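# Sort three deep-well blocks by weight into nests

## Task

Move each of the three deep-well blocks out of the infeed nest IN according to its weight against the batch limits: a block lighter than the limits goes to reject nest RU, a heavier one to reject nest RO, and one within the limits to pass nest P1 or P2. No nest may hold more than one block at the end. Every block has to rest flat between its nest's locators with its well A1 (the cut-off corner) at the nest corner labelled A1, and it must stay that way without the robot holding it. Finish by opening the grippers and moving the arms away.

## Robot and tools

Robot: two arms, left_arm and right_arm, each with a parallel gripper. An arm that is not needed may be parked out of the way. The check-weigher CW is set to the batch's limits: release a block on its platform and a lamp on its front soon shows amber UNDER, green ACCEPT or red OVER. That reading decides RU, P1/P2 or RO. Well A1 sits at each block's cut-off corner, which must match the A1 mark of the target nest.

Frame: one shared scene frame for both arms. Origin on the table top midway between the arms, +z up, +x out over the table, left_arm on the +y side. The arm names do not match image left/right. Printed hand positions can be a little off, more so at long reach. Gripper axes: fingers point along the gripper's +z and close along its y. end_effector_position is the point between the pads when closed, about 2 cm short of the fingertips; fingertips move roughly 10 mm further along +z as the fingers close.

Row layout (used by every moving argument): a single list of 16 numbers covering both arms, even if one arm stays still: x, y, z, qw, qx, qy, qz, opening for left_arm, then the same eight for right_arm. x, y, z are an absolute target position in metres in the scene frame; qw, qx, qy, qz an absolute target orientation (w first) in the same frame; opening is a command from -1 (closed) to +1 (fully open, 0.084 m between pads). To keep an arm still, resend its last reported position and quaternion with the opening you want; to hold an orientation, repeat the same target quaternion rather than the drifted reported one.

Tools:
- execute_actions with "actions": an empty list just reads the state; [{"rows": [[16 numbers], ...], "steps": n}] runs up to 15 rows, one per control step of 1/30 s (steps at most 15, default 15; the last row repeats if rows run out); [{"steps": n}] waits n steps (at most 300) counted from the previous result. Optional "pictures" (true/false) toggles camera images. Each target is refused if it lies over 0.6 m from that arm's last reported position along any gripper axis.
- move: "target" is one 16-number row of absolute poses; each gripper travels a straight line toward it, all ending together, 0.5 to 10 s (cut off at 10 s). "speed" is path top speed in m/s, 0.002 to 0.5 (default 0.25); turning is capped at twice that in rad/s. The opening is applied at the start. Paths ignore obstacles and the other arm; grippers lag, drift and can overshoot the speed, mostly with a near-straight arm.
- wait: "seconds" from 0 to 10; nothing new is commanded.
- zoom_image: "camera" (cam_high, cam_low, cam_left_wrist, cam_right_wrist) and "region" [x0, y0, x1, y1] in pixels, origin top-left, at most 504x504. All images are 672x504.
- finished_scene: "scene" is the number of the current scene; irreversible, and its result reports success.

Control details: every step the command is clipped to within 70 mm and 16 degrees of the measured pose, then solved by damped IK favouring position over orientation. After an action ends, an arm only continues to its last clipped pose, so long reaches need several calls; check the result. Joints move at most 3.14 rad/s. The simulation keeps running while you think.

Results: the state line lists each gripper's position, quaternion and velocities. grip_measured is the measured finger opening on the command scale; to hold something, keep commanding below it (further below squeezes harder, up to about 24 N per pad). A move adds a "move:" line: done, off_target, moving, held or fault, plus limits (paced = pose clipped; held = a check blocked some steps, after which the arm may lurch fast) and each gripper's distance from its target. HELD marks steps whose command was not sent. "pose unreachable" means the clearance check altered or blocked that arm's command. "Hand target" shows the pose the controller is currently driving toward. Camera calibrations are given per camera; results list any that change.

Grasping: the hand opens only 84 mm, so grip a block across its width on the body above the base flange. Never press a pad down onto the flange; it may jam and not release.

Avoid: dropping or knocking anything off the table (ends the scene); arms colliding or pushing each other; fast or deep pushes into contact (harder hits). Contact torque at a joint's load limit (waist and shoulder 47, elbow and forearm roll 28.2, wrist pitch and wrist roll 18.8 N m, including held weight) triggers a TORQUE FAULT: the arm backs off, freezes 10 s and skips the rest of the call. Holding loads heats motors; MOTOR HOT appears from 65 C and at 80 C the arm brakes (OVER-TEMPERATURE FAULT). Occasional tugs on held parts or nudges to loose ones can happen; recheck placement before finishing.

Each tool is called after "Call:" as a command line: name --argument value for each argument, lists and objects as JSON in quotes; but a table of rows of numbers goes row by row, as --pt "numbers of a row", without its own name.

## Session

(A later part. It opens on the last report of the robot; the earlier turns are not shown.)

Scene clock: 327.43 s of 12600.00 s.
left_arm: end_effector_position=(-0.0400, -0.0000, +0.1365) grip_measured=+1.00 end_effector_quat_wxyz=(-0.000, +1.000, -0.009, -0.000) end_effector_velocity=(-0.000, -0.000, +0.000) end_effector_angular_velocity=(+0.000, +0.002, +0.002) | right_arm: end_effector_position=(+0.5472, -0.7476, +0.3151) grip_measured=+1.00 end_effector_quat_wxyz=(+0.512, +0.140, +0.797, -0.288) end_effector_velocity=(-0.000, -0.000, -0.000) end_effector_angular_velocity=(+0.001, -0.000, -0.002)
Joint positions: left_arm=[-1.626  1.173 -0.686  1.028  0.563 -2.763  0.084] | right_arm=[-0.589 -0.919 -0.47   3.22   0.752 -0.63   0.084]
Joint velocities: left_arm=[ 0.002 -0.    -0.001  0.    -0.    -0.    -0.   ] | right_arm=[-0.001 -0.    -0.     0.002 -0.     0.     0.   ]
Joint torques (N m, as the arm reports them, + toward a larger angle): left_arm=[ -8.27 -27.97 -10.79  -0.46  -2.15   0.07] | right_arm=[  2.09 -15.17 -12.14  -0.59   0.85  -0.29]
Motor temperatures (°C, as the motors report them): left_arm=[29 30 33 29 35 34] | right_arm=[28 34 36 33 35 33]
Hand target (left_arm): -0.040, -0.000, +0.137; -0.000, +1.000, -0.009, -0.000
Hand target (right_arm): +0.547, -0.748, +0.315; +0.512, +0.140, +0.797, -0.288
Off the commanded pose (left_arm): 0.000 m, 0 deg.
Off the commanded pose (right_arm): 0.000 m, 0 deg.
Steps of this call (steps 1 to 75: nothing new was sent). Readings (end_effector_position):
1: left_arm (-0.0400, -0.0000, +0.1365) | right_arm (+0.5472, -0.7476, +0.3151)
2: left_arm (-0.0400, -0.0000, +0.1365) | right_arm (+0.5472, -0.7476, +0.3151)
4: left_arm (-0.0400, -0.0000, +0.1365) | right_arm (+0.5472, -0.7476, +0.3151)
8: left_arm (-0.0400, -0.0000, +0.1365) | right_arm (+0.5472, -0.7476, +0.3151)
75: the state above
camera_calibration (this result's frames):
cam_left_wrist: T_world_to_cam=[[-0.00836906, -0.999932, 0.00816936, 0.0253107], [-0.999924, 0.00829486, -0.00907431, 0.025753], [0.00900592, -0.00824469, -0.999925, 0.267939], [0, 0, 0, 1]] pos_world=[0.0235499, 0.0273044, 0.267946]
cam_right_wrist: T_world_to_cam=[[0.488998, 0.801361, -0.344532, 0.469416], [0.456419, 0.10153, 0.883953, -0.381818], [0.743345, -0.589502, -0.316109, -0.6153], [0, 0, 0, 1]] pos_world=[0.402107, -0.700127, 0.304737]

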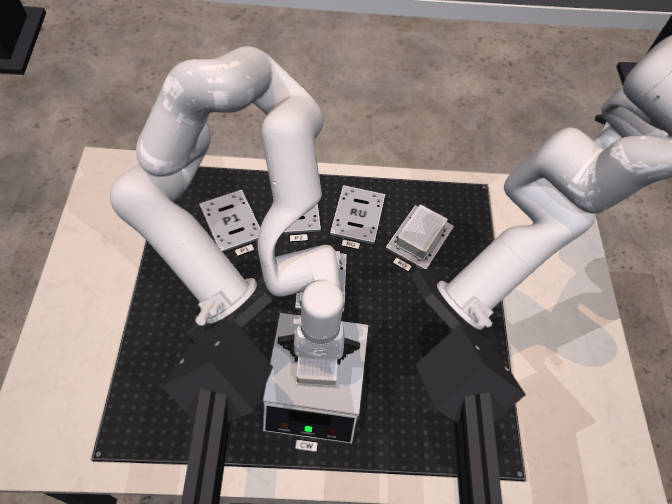

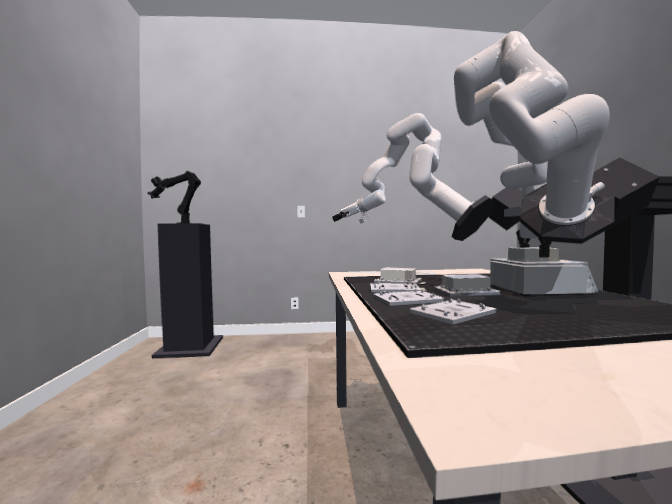

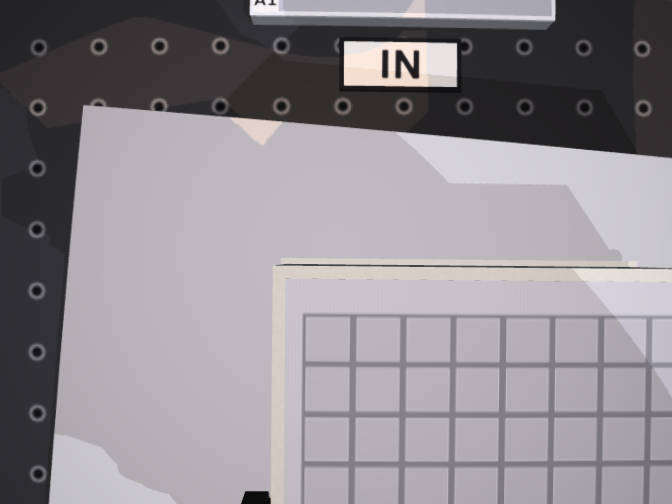

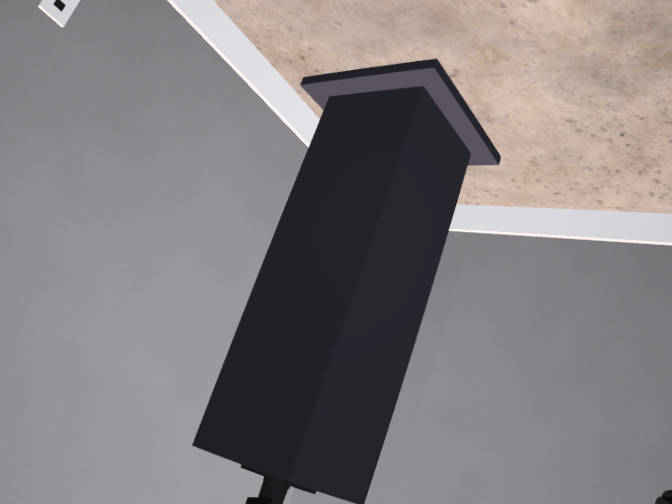

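Call:
move --target '[-0.04,0.0,0.1365,0,1,-0.009,0,0.2,0.5472,-0.7476,0.3151,0.512,0.140,0.797,-0.288,1]'

Call:
move --target '[-0.02,0.0,0.16,0,1,-0.009,0,0.2,0.5472,-0.7476,0.3151,0.512,0.140,0.797,-0.288,1]' --speed 0.05

Call:
move --target '[0.30,0.05,0.16,0,0.9976,0.0698,0,0.2,0.5472,-0.7476,0.3151,0.512,0.140,0.797,-0.288,1]' --speed 0.12

Call:
move --target '[0.4225,0.0795,0.0895,0,0.9976,0.0698,0,0.2,0.5472,-0.7476,0.3151,0.512,0.140,0.797,-0.288,1]' --speed 0.08

Scene clock: 343.20 s of 12600.00 s.
left_arm: end_effector_position=(-0.0400, -0.0001, +0.1366) grip_measured=+0.96 end_effector_quat_wxyz=(+0.000, +1.000, -0.009, -0.000) end_effector_velocity=(+0.000, +0.000, -0.000) end_effector_angular_velocity=(+0.000, +0.000, +0.000) | right_arm: end_effector_position=(+0.5472, -0.7476, +0.3151) grip_measured=+1.00 end_effector_quat_wxyz=(+0.512, +0.140, +0.797, -0.288) end_effector_velocity=(+0.000, +0.000, -0.000) end_effector_angular_velocity=(+0.001, -0.001, -0.000)
Joint positions: left_arm=[-1.626  1.173 -0.686  1.028  0.562 -2.763  0.083] | right_arm=[-0.589 -0.919 -0.47   3.22   0.752 -0.63   0.084]
Joint velocities: left_arm=[0.001 0.    0.    0.    0.    0.    0.   ] | right_arm=[0. 0. 0. 0. 0. 0. 0.]
Joint torques (N m, as the arm reports them, + toward a larger angle): left_arm=[ -8.12 -26.8  -10.17  -0.73  -1.96   0.04] | right_arm=[  1.78 -14.93 -12.47  -0.49   0.71  -0.26]
Motor temperatures (°C, as the motors report them): left_arm=[28 30 34 29 35 34] | right_arm=[28 34 36 33 35 33]
Hand target (left_arm): -0.040, -0.000, +0.137; +0.000, +1.000, -0.009, -0.000
Hand target (right_arm): +0.547, -0.748, +0.315; +0.512, +0.140, +0.797, -0.288
Off the commanded pose (left_arm): 0.000 m, 0 deg.
Off the commanded pose (right_arm): 0.000 m, 0 deg.
After step 90, 12.07 s passed at rest.
move: done
camera_calibration (this result's frames):
cam_left_wrist: T_world_to_cam=[[-0.00830259, -0.99993, 0.0083717, 0.025185], [-0.999926, 0.00822722, -0.00899756, 0.0257315], [0.00892806, -0.00844578, -0.999924, 0.267987], [0, 0, 0, 1]] pos_world=[0.0235461, 0.0272349, 0.267987]
cam_right_wrist: T_world_to_cam=[[0.488998, 0.801361, -0.344532, 0.469416], [0.456419, 0.10153, 0.883953, -0.381819], [0.743345, -0.589502, -0.316109, -0.6153], [0, 0, 0, 1]] pos_world=[0.402107, -0.700127, 0.304737]

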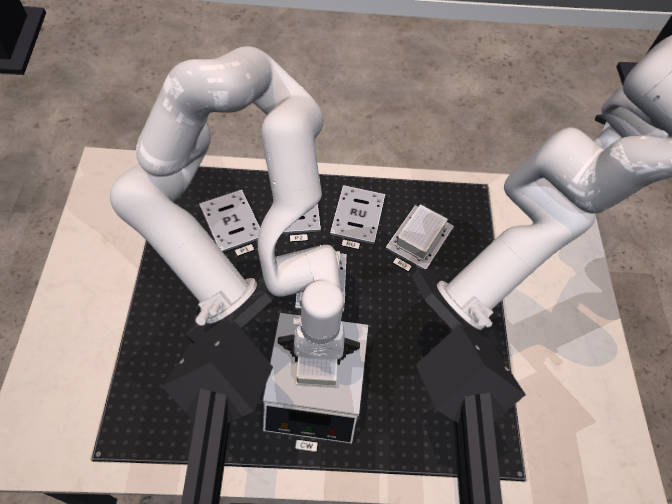

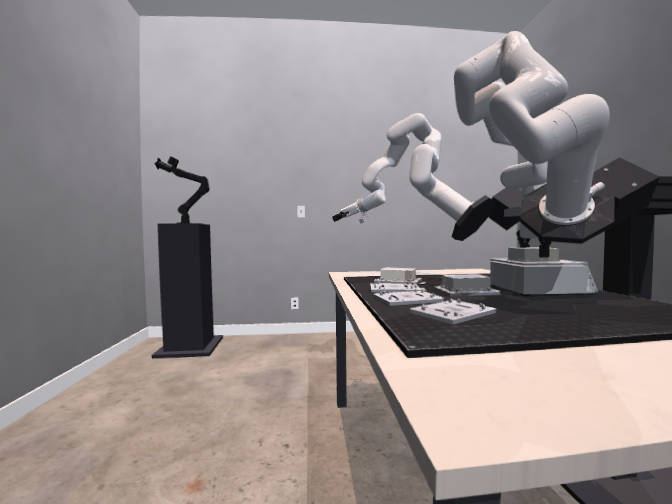

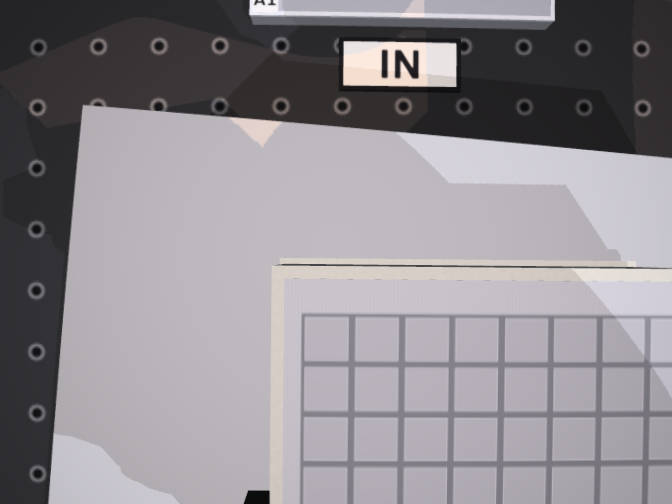

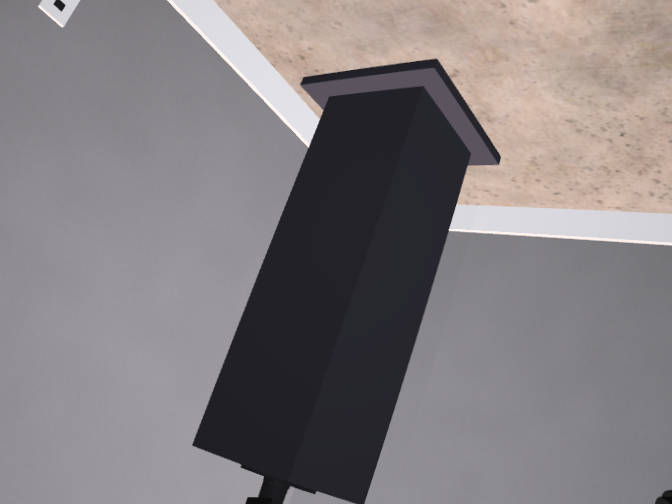

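Scene clock: 344.27 s of 12600.00 s.
left_arm: end_effector_position=(-0.0202, +0.0000, +0.1598) grip_measured=+0.96 end_effector_quat_wxyz=(-0.000, +1.000, -0.009, +0.000) end_effector_velocity=(+0.001, +0.000, +0.002) end_effector_angular_velocity=(+0.000, +0.001, -0.001) | right_arm: end_effector_position=(+0.5472, -0.7476, +0.3151) grip_measured=+1.00 end_effector_quat_wxyz=(+0.512, +0.140, +0.797, -0.288) end_effector_velocity=(+0.000, +0.000, -0.000) end_effector_angular_velocity=(-0.002, +0.002, +0.002)
Joint positions: left_arm=[-1.613  1.059 -0.635  0.965  0.601 -2.674  0.083] | right_arm=[-0.589 -0.919 -0.47   3.22   0.752 -0.63   0.084]
Joint velocities: left_arm=[-0.001 -0.008  0.003 -0.008  0.002  0.009 -0.   ] | right_arm=[-0.     0.    -0.    -0.001 -0.001 -0.002 -0.   ]
Joint torques (N m, as the arm reports them, + toward a larger angle): left_arm=[ -8.57 -27.1  -12.04  -0.3   -2.33   0.03] | right_arm=[  1.94 -15.5  -11.79  -0.43   0.91  -0.31]
Motor temperatures (°C, as the motors report them): left_arm=[28 30 34 29 35 34] | right_arm=[28 34 36 33 35 33]
Hand target (left_arm): -0.020, -0.000, +0.160; -0.000, +1.000, -0.009, +0.000
Hand target (right_arm): +0.547, -0.748, +0.315; +0.512, +0.140, +0.797, -0.288
Off the commanded pose (left_arm): 0.000 m, 0 deg.
Off the commanded pose (right_arm): 0.000 m, 0 deg.
move: done
camera_calibration (this result's frames):
cam_left_wrist: T_world_to_cam=[[-0.00842196, -0.999932, 0.00808907, 0.025319], [-0.999923, 0.00834743, -0.00920434, 0.0457851], [0.00913619, -0.00816596, -0.999925, 0.291043], [0, 0, 0, 1]] pos_world=[0.0433358, 0.0273118, 0.291238]
cam_right_wrist: T_world_to_cam=[[0.488998, 0.801361, -0.344532, 0.469416], [0.456419, 0.10153, 0.883953, -0.381818], [0.743346, -0.589502, -0.316109, -0.6153], [0, 0, 0, 1]] pos_world=[0.402107, -0.700127, 0.304737]

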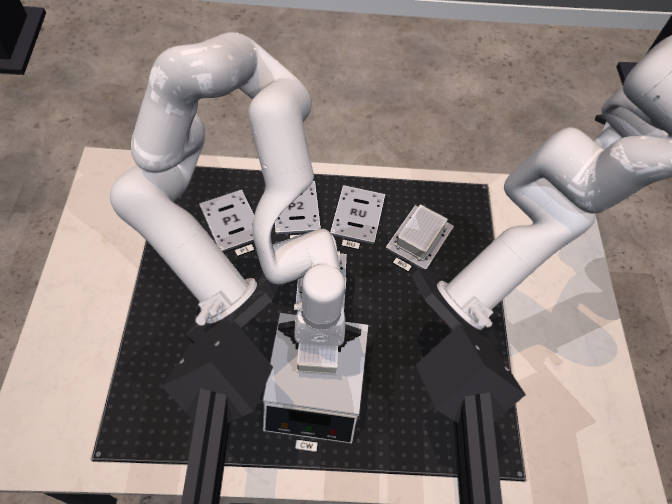

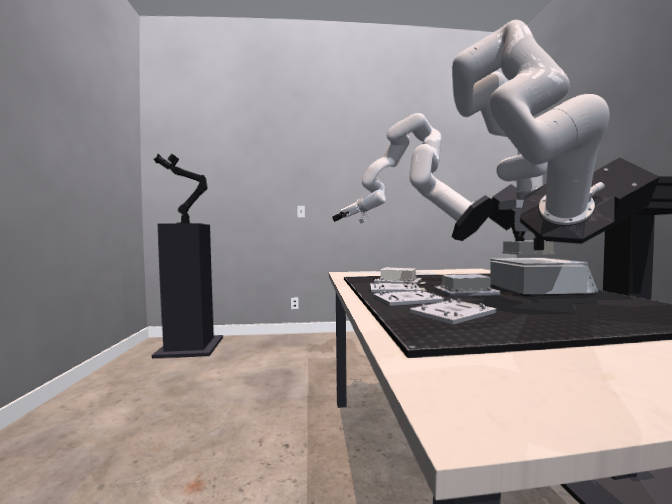

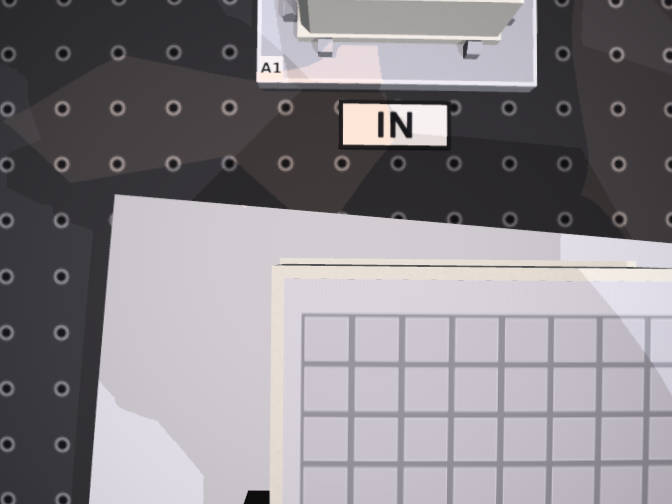

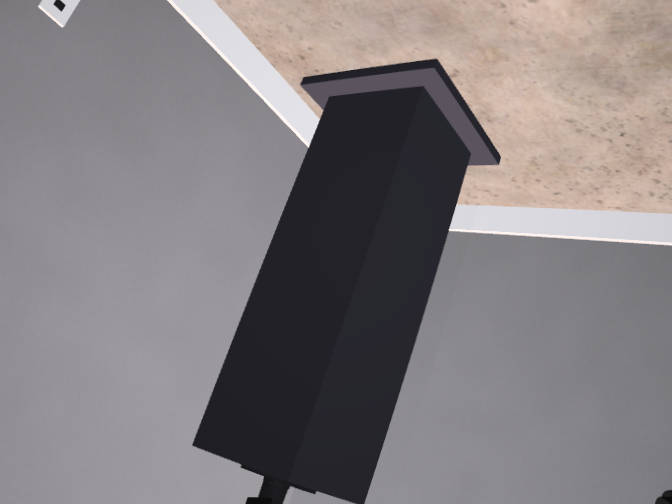

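Scene clock: 347.50 s of 12600.00 s.
left_arm: end_effector_position=(+0.2991, +0.0489, +0.1607) grip_measured=+0.96 end_effector_quat_wxyz=(-0.000, +0.998, +0.069, -0.000) end_effector_velocity=(+0.003, -0.000, -0.000) end_effector_angular_velocity=(-0.001, +0.002, +0.002) | right_arm: end_effector_position=(+0.5472, -0.7476, +0.3151) grip_measured=+1.00 end_effector_quat_wxyz=(+0.512, +0.140, +0.797, -0.288) end_effector_velocity=(-0.000, -0.001, +0.000) end_effector_angular_velocity=(-0.001, -0.000, -0.001)
Joint positions: left_arm=[-0.729  0.298 -0.521  1.348  0.934 -2.106  0.083] | right_arm=[-0.589 -0.919 -0.47   3.22   0.752 -0.63   0.084]
Joint velocities: left_arm=[ 0.005 -0.002 -0.005 -0.002 -0.001  0.008  0.   ] | right_arm=[-0.001  0.    -0.     0.     0.001 -0.    -0.   ]
Joint torques (N m, as the arm reports them, + toward a larger angle): left_arm=[-13.76 -17.19  -7.34  -0.6   -2.21  -0.1 ] | right_arm=[  1.24 -15.66 -11.95  -0.27   0.75  -0.06]
Motor temperatures (°C, as the motors report them): left_arm=[28 30 34 29 35 34] | right_arm=[28 34 36 33 35 33]
Hand target (left_arm): +0.300, +0.049, +0.161; +0.000, +0.998, +0.070, -0.000
Hand target (right_arm): +0.547, -0.748, +0.315; +0.512, +0.140, +0.797, -0.288
Off the commanded pose (left_arm): 0.002 m, 0 deg.
Off the commanded pose (right_arm): 0.000 m, 0 deg.
move: done
camera_calibration (this result's frames):
cam_left_wrist: T_world_to_cam=[[0.148172, -0.988929, 0.0079959, 0.0295339], [-0.988915, -0.148238, -0.00851464, 0.368907], [0.00960567, -0.00664564, -0.999932, 0.28924], [0, 0, 0, 1]] pos_world=[0.357663, 0.0858153, 0.292125]
cam_right_wrist: T_world_to_cam=[[0.488998, 0.801361, -0.344532, 0.469416], [0.456419, 0.10153, 0.883953, -0.381818], [0.743345, -0.589502, -0.316109, -0.6153], [0, 0, 0, 1]] pos_world=[0.402107, -0.700127, 0.304737]

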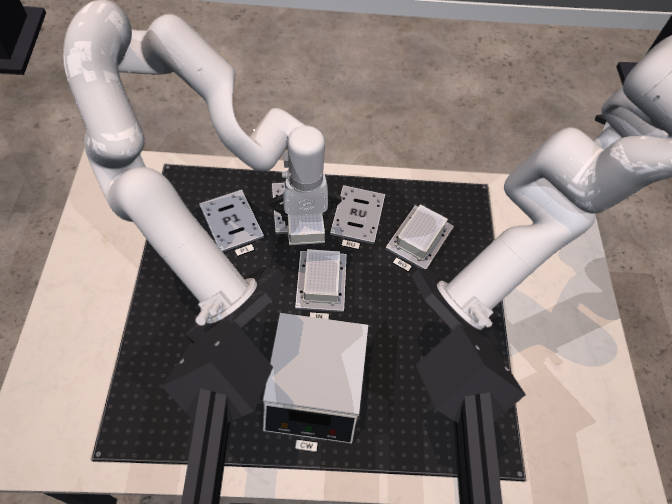

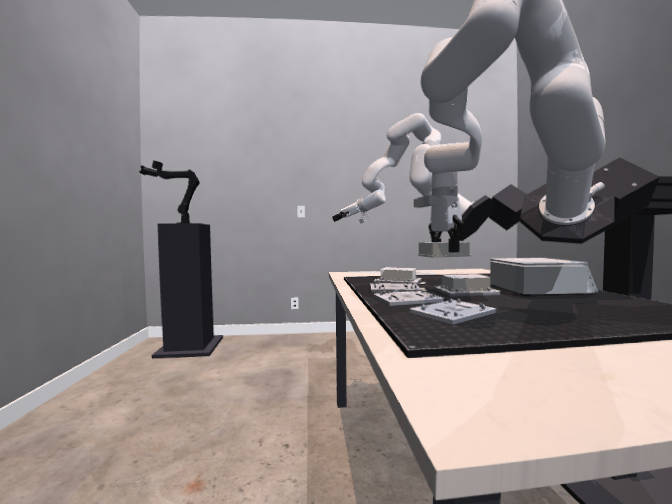

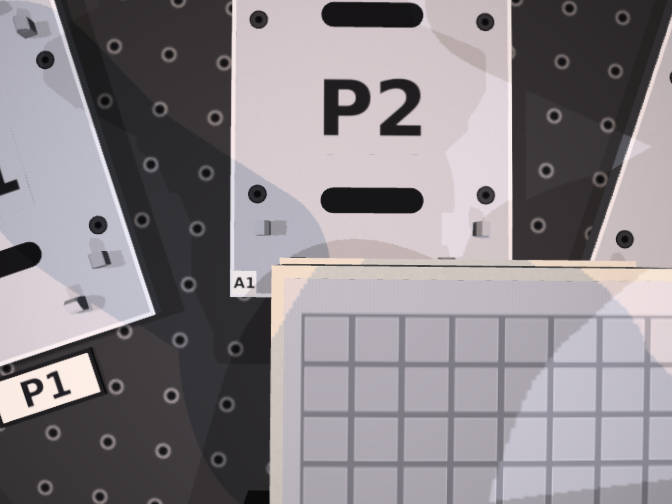

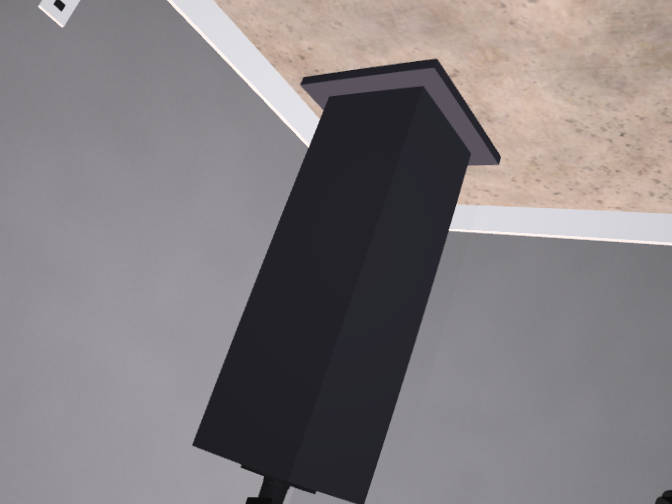

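Scene clock: 349.80 s of 12600.00 s.
left_arm: end_effector_position=(+0.4222, +0.0789, +0.0898) grip_measured=+0.96 end_effector_quat_wxyz=(+0.000, +0.998, +0.070, -0.000) end_effector_velocity=(+0.002, -0.001, -0.001) end_effector_angular_velocity=(-0.002, -0.000, +0.000) | right_arm: end_effector_position=(+0.5472, -0.7476, +0.3151) grip_measured=+1.00 end_effector_quat_wxyz=(+0.512, +0.140, +0.797, -0.288) end_effector_velocity=(-0.001, -0.000, -0.001) end_effector_angular_velocity=(+0.001, +0.003, -0.001)
Joint positions: left_arm=[-0.4    0.349 -0.77   1.495  0.86  -1.84   0.083] | right_arm=[-0.589 -0.919 -0.47   3.22   0.752 -0.63   0.084]
Joint velocities: left_arm=[ 0.003  0.003 -0.007  0.    -0.003  0.004 -0.   ] | right_arm=[-0.002  0.     0.     0.001 -0.002 -0.     0.   ]
Joint torques (N m, as the arm reports them, + toward a larger angle): left_arm=[-15.92 -22.68  -5.09  -0.52  -2.24  -0.02] | right_arm=[  1.49 -15.29 -12.28  -0.33   0.9   -0.28]
Motor temperatures (°C, as the motors report them): left_arm=[28 30 34 29 35 34] | right_arm=[28 34 36 33 35 33]
Hand target (left_arm): +0.422, +0.079, +0.090; -0.000, +0.998, +0.070, -0.000
Hand target (right_arm): +0.547, -0.748, +0.315; +0.512, +0.140, +0.797, -0.288
Off the commanded pose (left_arm): 0.001 m, 0 deg.
Off the commanded pose (right_arm): 0.000 m, 0 deg.
move: done
camera_calibration (this result's frames):
cam_left_wrist: T_world_to_cam=[[0.148461, -0.988885, 0.00812763, 0.0413691], [-0.988871, -0.148529, -0.00851658, 0.494455], [0.00962911, -0.0067728, -0.999931, 0.217395], [0, 0, 0, 1]] pos_world=[0.480717, 0.115822, 0.221255]
cam_right_wrist: T_world_to_cam=[[0.488998, 0.801361, -0.344532, 0.469416], [0.45642, 0.10153, 0.883953, -0.381818], [0.743346, -0.589502, -0.316109, -0.6153], [0, 0, 0, 1]] pos_world=[0.402107, -0.700127, 0.304737]

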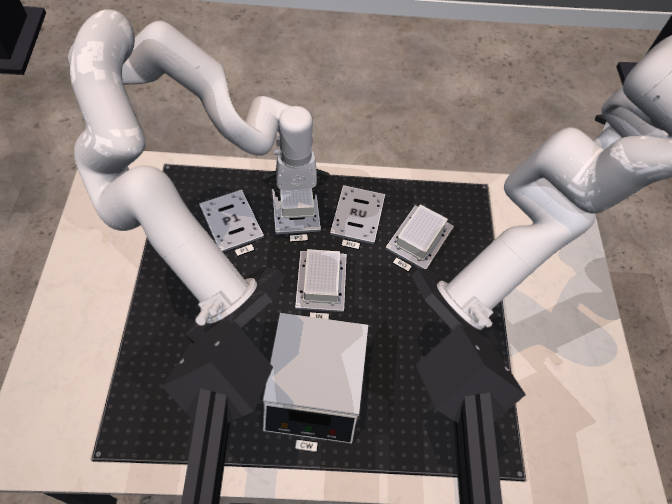

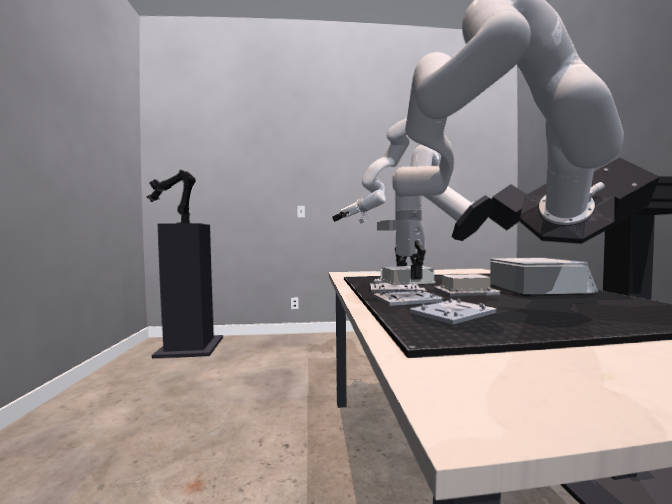

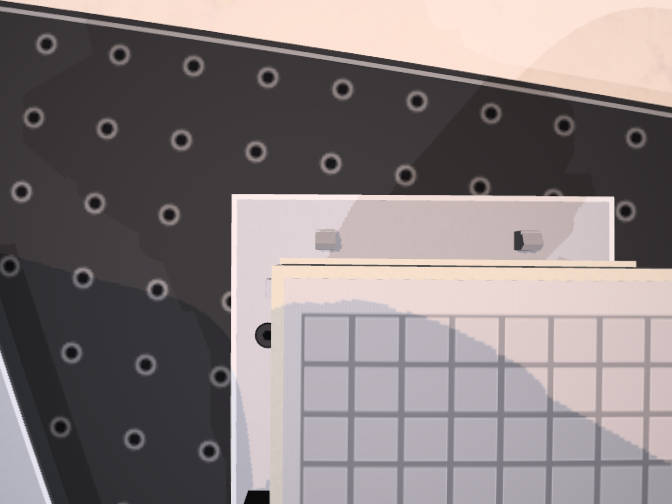

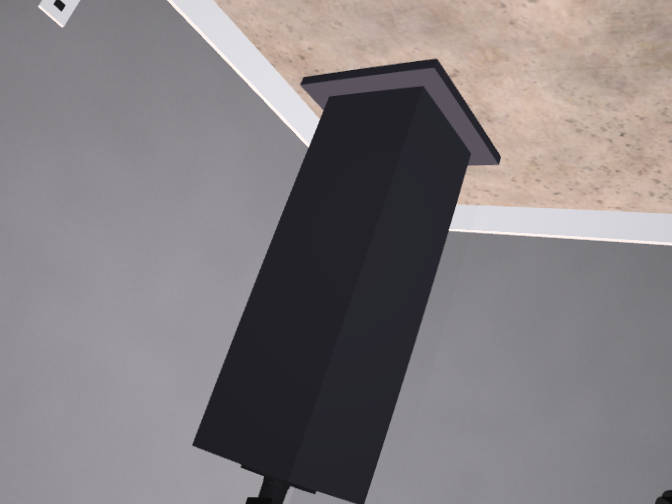

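Call:
move --target '[0.4244,0.0800,0.064,0,0.9974,0.0715,0,0.2,0.5472,-0.7476,0.3151,0.512,0.140,0.797,-0.288,1]' --speed 0.02

Call:
move --target '[0.4244,0.0800,0.052,0,0.9974,0.0715,0,0.2,0.5472,-0.7476,0.3151,0.512,0.140,0.797,-0.288,1]' --speed 0.008

Scene clock: 360.30 s of 12600.00 s.
left_arm: end_effector_position=(+0.4244, +0.0799, +0.0643) grip_measured=+0.96 end_effector_quat_wxyz=(+0.000, +0.997, +0.071, -0.000) end_effector_velocity=(+0.001, -0.000, -0.002) end_effector_angular_velocity=(-0.001, -0.002, +0.000) | right_arm: end_effector_position=(+0.5472, -0.7476, +0.3151) grip_measured=+1.00 end_effector_quat_wxyz=(+0.512, +0.140, +0.797, -0.288) end_effector_velocity=(+0.001, +0.001, -0.000) end_effector_angular_velocity=(+0.001, -0.001, +0.002)
Joint positions: left_arm=[-0.344  0.409 -0.81   1.563  0.837 -1.869  0.083] | right_arm=[-0.589 -0.919 -0.47   3.22   0.752 -0.63   0.084]
Joint velocities: left_arm=[ 0.004  0.005 -0.005  0.006 -0.003 -0.003 -0.   ] | right_arm=[ 0.002  0.     0.    -0.    -0.001 -0.    -0.   ]
Joint torques (N m, as the arm reports them, + toward a larger angle): left_arm=[-16.47 -23.04  -4.13  -0.55  -2.27   0.16] | right_arm=[  1.96 -15.05 -11.81  -0.69   0.78  -0.15]
Motor temperatures (°C, as the motors report them): left_arm=[29 30 33 29 35 34] | right_arm=[28 34 36 33 35 33]
Hand target (left_arm): +0.424, +0.080, +0.064; +0.000, +0.997, +0.071, -0.000
Hand target (right_arm): +0.547, -0.748, +0.315; +0.512, +0.140, +0.797, -0.288
Off the commanded pose (left_arm): 0.000 m, 0 deg.
Off the commanded pose (right_arm): 0.000 m, 0 deg.
After step 90, 5.90 s passed at rest.
move: done
camera_calibration (this result's frames):
cam_left_wrist: T_world_to_cam=[[0.152118, -0.988328, 0.00829534, 0.0406599], [-0.988311, -0.15219, -0.00895555, 0.496675], [0.0101135, -0.00683607, -0.999925, 0.191595], [0, 0, 0, 1]] pos_world=[0.482746, 0.117084, 0.195692]
cam_right_wrist: T_world_to_cam=[[0.488998, 0.801361, -0.344532, 0.469416], [0.456419, 0.10153, 0.883953, -0.381819], [0.743345, -0.589502, -0.316109, -0.6153], [0, 0, 0, 1]] pos_world=[0.402107, -0.700127, 0.304737]

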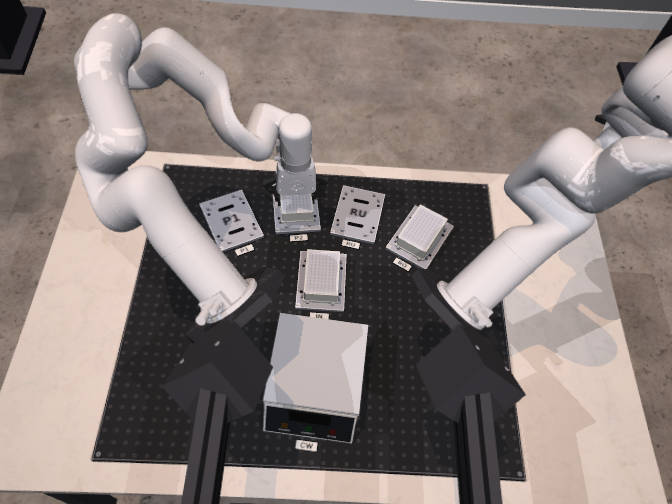

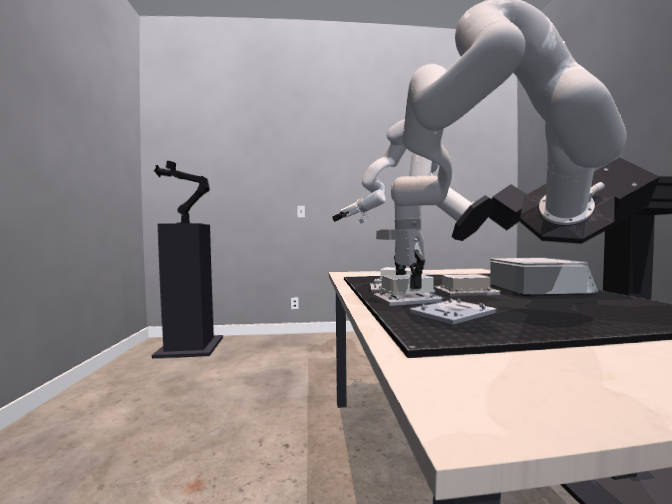

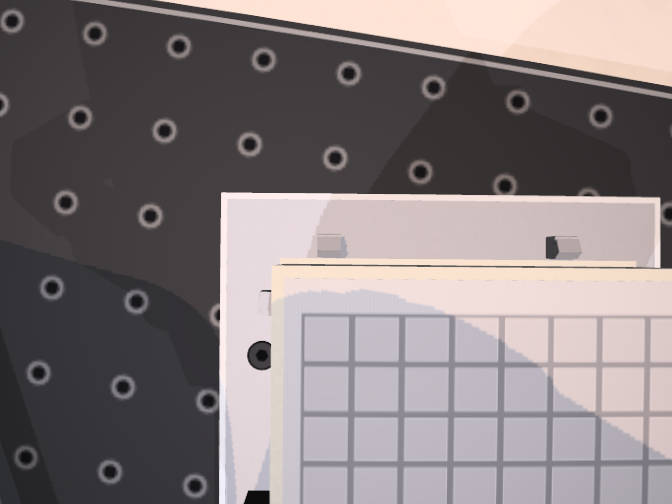

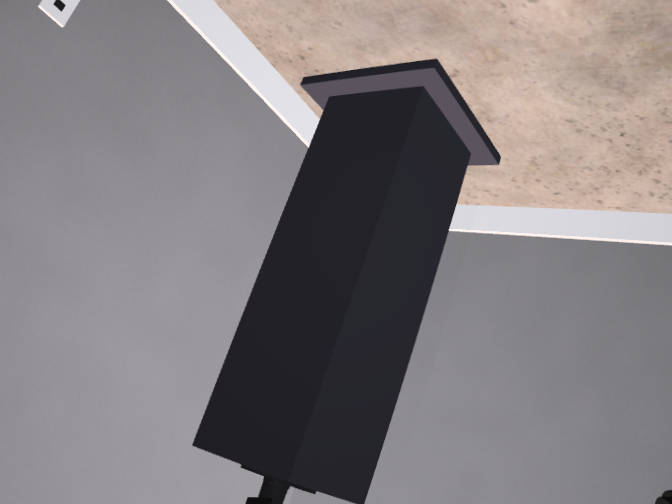

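Scene clock: 362.07 s of 12600.00 s.
left_arm: end_effector_position=(+0.4244, +0.0800, +0.0522) grip_measured=+0.96 end_effector_quat_wxyz=(+0.000, +0.997, +0.071, -0.000) end_effector_velocity=(-0.000, +0.000, -0.002) end_effector_angular_velocity=(-0.000, +0.000, -0.000) | right_arm: end_effector_position=(+0.5472, -0.7476, +0.3151) grip_measured=+1.00 end_effector_quat_wxyz=(+0.512, +0.140, +0.797, -0.288) end_effector_velocity=(+0.000, -0.000, +0.000) end_effector_angular_velocity=(+0.001, -0.003, -0.002)
Joint positions: left_arm=[-0.32   0.439 -0.83   1.594  0.828 -1.883  0.083] | right_arm=[-0.589 -0.919 -0.47   3.22   0.752 -0.63   0.084]
Joint velocities: left_arm=[ 0.005  0.005 -0.004  0.006 -0.002 -0.002  0.   ] | right_arm=[ 0.001 -0.     0.     0.002  0.002  0.001 -0.   ]
Joint torques (N m, as the arm reports them, + toward a larger angle): left_arm=[-16.25 -23.85  -3.62  -0.55  -2.18  -0.02] | right_arm=[  2.11 -15.1  -11.84  -0.42   0.8   -0.04]
Motor temperatures (°C, as the motors report them): left_arm=[29 30 33 29 35 34] | right_arm=[28 34 36 33 35 33]
Hand target (left_arm): +0.424, +0.080, +0.052; +0.000, +0.997, +0.072, -0.000
Hand target (right_arm): +0.547, -0.748, +0.315; +0.512, +0.140, +0.797, -0.288
Off the commanded pose (left_arm): 0.000 m, 0 deg.
Off the commanded pose (right_arm): 0.000 m, 0 deg.
move: done
camera_calibration (this result's frames):
cam_left_wrist: T_world_to_cam=[[0.152143, -0.988324, 0.00819395, 0.0408098], [-0.988307, -0.152215, -0.00898376, 0.496572], [0.0101261, -0.00673131, -0.999926, 0.179558], [0, 0, 0, 1]] pos_world=[0.482739, 0.117128, 0.183672]
cam_right_wrist: T_world_to_cam=[[0.488998, 0.801361, -0.344532, 0.469416], [0.456419, 0.10153, 0.883953, -0.381818], [0.743346, -0.589502, -0.316109, -0.6153], [0, 0, 0, 1]] pos_world=[0.402107, -0.700127, 0.304737]

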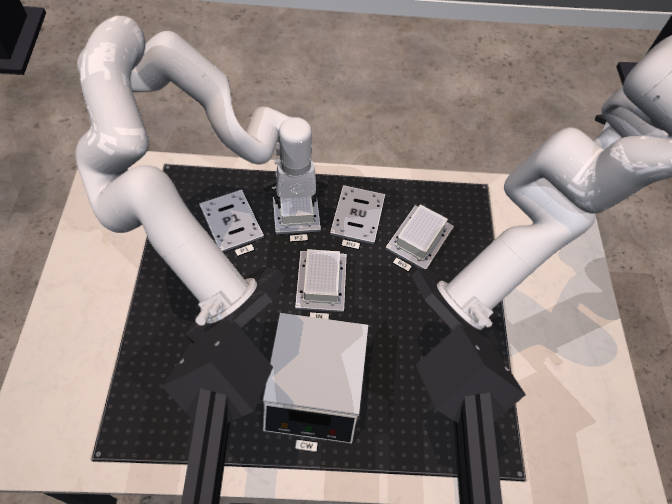

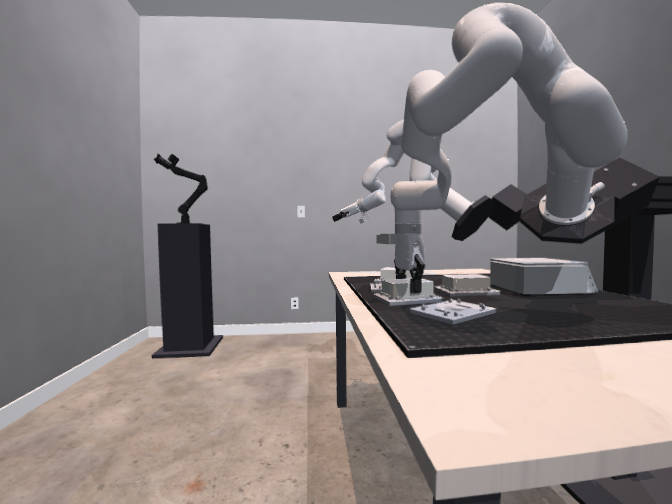

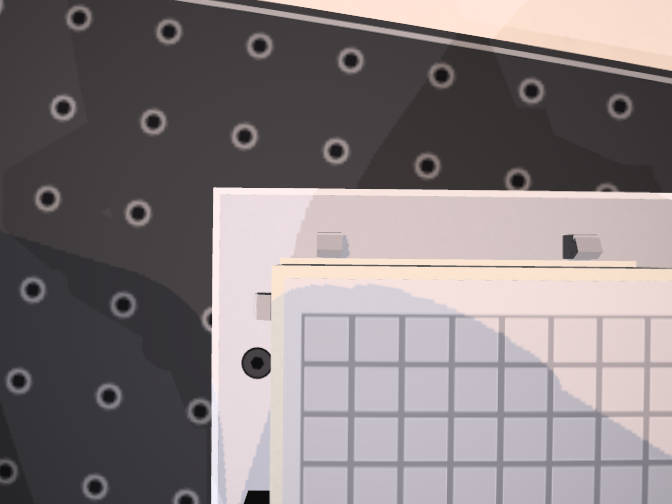

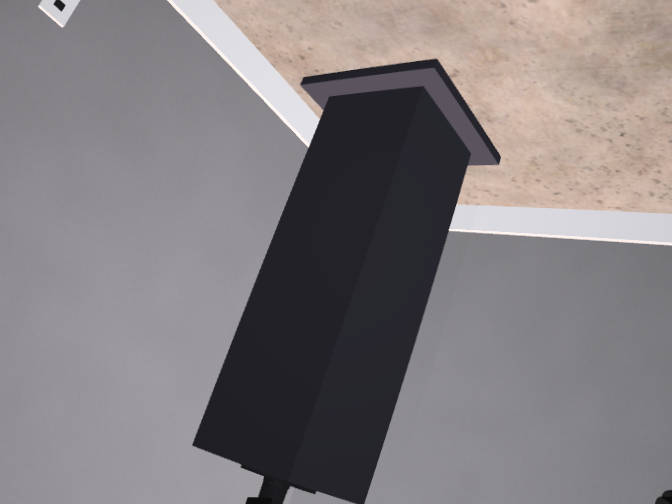

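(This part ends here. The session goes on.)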